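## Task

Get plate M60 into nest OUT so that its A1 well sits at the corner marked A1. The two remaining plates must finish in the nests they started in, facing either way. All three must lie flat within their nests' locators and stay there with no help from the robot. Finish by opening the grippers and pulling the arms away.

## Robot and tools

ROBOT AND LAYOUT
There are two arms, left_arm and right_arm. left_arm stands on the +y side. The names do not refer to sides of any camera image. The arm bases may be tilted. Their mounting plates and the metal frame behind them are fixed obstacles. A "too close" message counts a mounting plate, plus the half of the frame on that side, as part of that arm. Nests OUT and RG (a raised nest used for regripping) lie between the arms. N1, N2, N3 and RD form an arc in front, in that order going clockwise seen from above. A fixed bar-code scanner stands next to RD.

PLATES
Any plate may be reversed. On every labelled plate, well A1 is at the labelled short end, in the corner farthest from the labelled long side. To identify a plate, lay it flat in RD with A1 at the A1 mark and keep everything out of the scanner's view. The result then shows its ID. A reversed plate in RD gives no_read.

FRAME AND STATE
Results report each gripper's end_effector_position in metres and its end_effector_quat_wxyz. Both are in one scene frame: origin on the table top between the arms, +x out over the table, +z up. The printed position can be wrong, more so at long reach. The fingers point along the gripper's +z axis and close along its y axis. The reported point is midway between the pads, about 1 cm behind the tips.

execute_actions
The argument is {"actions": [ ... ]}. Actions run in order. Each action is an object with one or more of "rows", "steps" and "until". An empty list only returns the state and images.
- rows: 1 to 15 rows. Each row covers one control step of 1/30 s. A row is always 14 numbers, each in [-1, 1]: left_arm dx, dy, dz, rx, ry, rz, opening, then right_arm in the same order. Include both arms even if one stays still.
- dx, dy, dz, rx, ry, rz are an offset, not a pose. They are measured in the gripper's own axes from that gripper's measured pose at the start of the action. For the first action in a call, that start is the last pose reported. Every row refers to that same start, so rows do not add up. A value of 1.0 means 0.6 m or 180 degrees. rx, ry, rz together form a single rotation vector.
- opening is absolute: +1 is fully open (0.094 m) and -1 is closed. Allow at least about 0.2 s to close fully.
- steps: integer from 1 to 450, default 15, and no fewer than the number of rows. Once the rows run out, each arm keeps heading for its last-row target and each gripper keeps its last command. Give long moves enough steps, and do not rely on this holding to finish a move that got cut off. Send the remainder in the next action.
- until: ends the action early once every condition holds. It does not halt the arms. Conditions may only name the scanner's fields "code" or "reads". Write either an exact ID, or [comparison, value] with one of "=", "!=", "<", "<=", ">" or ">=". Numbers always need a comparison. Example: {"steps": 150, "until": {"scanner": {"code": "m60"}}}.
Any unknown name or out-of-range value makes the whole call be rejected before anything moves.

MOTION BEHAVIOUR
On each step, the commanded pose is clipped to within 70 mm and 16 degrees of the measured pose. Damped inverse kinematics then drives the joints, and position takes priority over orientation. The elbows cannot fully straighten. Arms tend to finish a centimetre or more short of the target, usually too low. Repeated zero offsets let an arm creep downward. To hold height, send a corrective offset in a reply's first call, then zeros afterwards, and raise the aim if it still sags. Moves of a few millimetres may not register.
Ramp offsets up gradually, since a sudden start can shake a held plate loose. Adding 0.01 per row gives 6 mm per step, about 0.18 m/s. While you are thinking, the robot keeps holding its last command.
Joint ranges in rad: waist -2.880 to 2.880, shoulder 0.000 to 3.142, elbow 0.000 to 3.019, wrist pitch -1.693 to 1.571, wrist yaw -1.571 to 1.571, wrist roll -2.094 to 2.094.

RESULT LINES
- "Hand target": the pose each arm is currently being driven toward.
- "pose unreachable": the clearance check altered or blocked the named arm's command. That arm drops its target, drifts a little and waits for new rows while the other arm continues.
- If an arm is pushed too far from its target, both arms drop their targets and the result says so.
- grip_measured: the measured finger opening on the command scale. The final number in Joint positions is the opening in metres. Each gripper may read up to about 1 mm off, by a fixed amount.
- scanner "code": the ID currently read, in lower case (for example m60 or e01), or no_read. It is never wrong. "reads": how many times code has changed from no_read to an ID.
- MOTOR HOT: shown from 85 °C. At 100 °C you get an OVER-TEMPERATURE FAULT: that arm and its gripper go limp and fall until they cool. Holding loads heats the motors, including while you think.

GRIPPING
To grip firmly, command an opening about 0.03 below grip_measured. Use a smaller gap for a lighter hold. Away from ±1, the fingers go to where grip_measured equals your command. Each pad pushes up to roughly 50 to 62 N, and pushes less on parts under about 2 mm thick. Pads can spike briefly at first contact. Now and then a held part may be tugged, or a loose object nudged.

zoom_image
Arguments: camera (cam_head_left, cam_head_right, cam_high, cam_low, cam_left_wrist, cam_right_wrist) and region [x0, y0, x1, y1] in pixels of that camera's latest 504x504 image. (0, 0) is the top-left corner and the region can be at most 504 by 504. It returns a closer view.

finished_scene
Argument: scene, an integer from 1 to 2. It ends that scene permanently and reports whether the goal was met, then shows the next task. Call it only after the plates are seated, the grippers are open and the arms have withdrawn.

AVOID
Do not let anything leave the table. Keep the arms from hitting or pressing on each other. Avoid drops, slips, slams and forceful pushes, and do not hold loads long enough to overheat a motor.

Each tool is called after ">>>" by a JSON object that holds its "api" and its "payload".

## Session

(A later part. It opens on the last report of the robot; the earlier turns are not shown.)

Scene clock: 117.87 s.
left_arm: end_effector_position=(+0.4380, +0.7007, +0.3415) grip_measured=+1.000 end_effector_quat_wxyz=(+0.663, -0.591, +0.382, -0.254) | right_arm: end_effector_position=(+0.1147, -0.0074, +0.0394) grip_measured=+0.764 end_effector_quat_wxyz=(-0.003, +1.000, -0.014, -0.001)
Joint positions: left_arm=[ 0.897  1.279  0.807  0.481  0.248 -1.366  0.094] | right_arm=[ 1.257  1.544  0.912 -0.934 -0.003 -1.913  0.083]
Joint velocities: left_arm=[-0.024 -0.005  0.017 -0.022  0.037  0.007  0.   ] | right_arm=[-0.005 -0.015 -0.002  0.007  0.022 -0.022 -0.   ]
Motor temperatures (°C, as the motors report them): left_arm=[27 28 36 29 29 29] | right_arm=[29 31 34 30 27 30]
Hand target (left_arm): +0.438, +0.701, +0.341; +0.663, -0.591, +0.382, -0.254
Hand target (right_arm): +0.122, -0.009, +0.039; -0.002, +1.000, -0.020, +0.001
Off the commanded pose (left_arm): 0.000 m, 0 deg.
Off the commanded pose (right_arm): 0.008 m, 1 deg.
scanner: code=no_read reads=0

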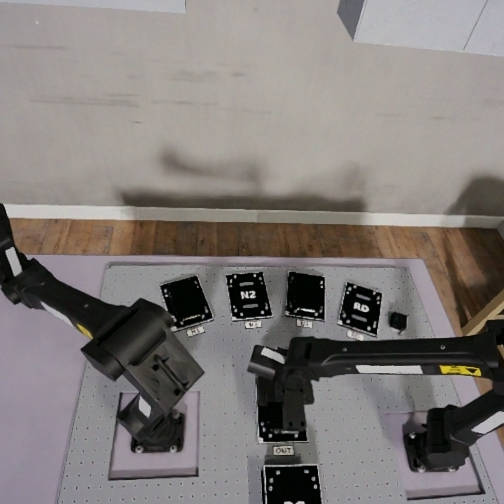

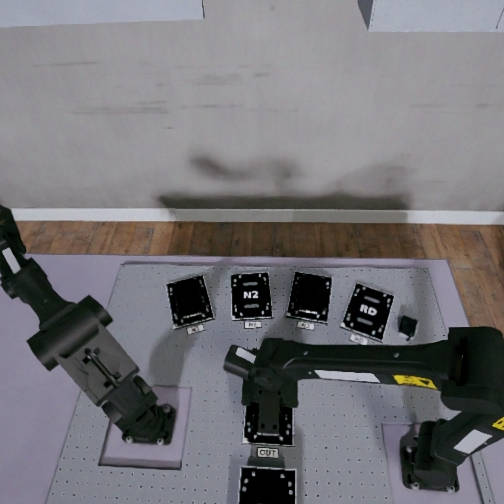

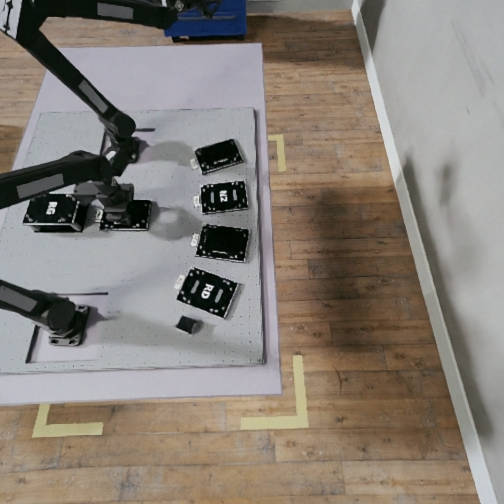

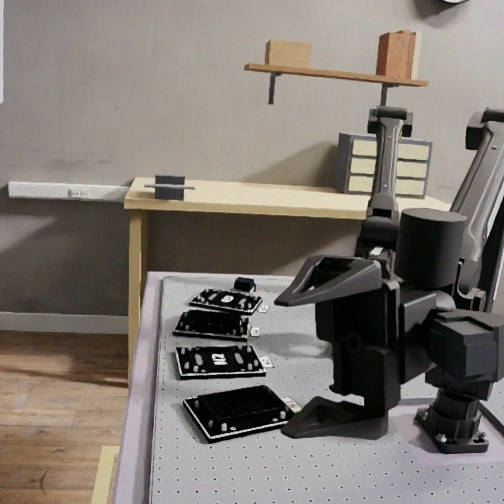

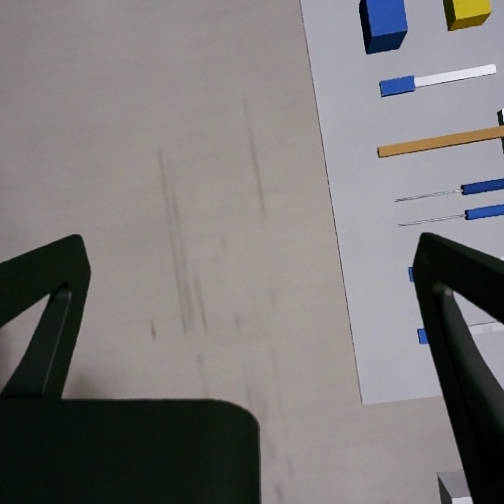

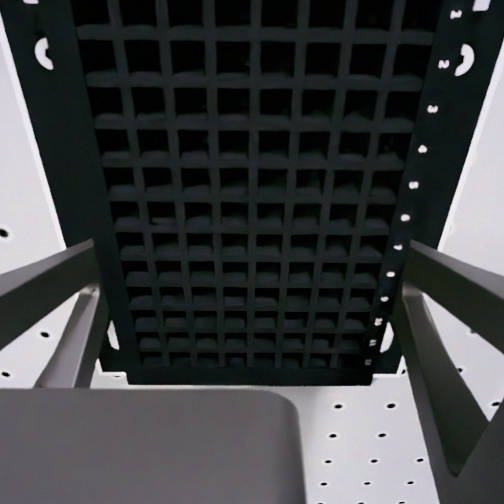

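>>> {"api": "execute_actions", "payload": {"actions": [{"rows":[[0,0,0,0,0,0,1,0,-0.006,0.008,0.003,0,0,0.73],[0,0,0,0,0,0,1,0,-0.006,0.015,0.003,0,0,0.73]],"steps":18},{"rows":[[0,0,0,0,0,0,1,0,0,0,0,0,0,0.8],[0,0,0,0,0,0,1,0,0,0,0,0,0,0.9],[0,0,0,0,0,0,1,0,0,0,0,0,0,1]],"steps":10},{"rows":[[0,0,0,0,0,0,1,0,-0.008,-0.03,0.006,0,0,1],[0,0,0,0,0,0,1,0,-0.008,-0.06,0.006,0,0,1],[0,0,0,0,0,0,1,-0.03,-0.008,-0.15,0.006,0,0,1]],"steps":25}]}}

Scene clock: 122.43 s.
left_arm: end_effector_position=(+0.4380, +0.7007, +0.3415) grip_measured=+1.000 end_effector_quat_wxyz=(+0.663, -0.591, +0.382, -0.254) | right_arm: end_effector_position=(+0.0966, -0.0144, +0.1162) grip_measured=+1.000 end_effector_quat_wxyz=(-0.010, +1.000, -0.015, -0.001)
Joint positions: left_arm=[ 0.897  1.279  0.807  0.481  0.248 -1.366  0.094] | right_arm=[ 1.293  1.393  0.98  -1.139 -0.008 -1.875  0.094]
Joint velocities: left_arm=[-0.005  0.005  0.002  0.002  0.051  0.007  0.   ] | right_arm=[-0.005 -0.005 -0.007  0.002  0.051 -0.037  0.   ]
Motor temperatures (°C, as the motors report them): left_arm=[27 28 36 29 29 29] | right_arm=[29 31 34 30 26 30]
Hand target (left_arm): +0.438, +0.701, +0.341; +0.663, -0.591, +0.382, -0.254
Hand target (right_arm): +0.096, -0.004, +0.124; -0.015, +1.000, -0.014, +0.000
Off the commanded pose (left_arm): 0.000 m, 0 deg.
Off the commanded pose (right_arm): 0.015 m, 1 deg.
scanner: code=no_read reads=0

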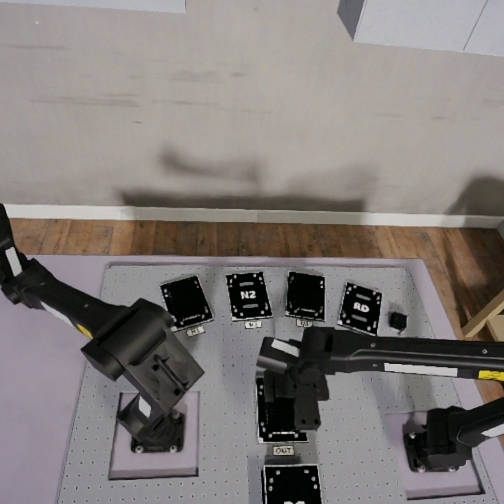

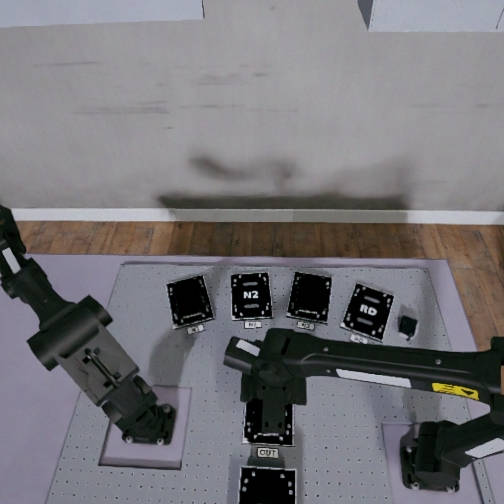

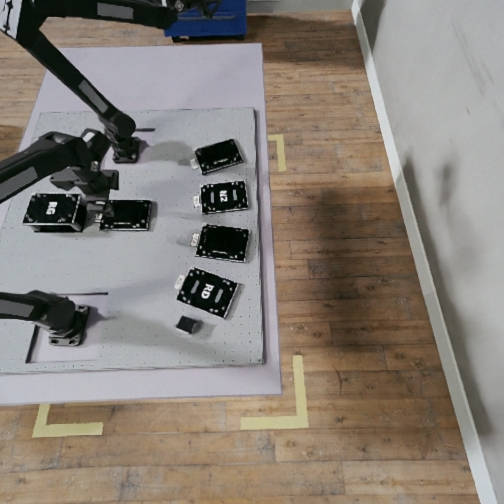

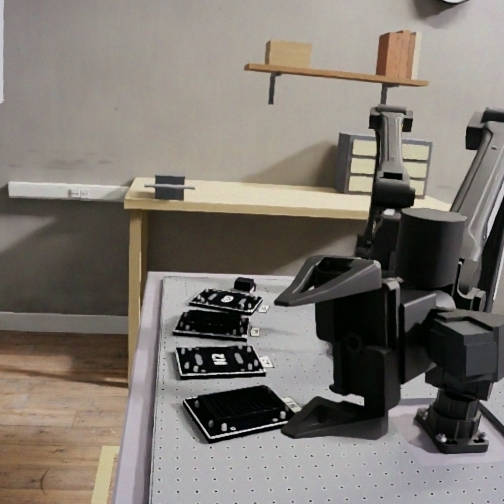

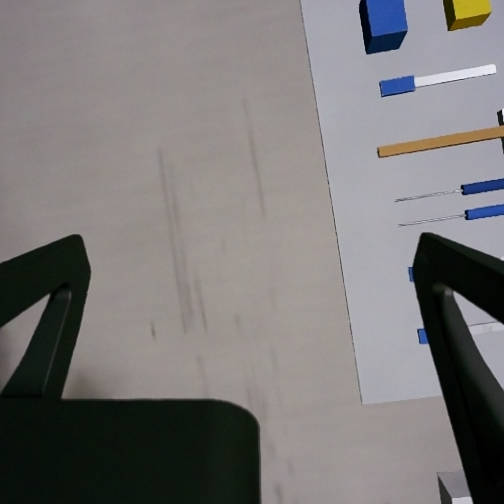

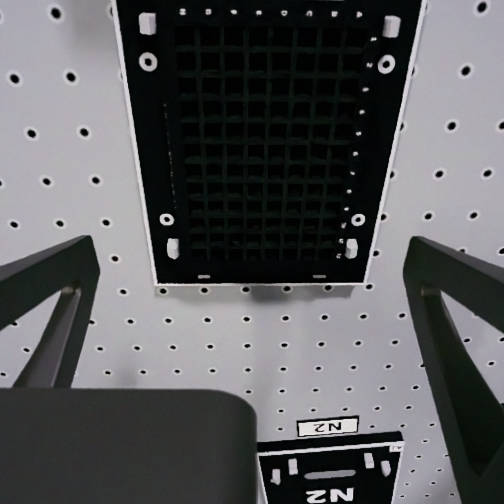

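>>> {"api": "finished_scene", "payload": {"scene": 1}}

The scene is finished: the task was done.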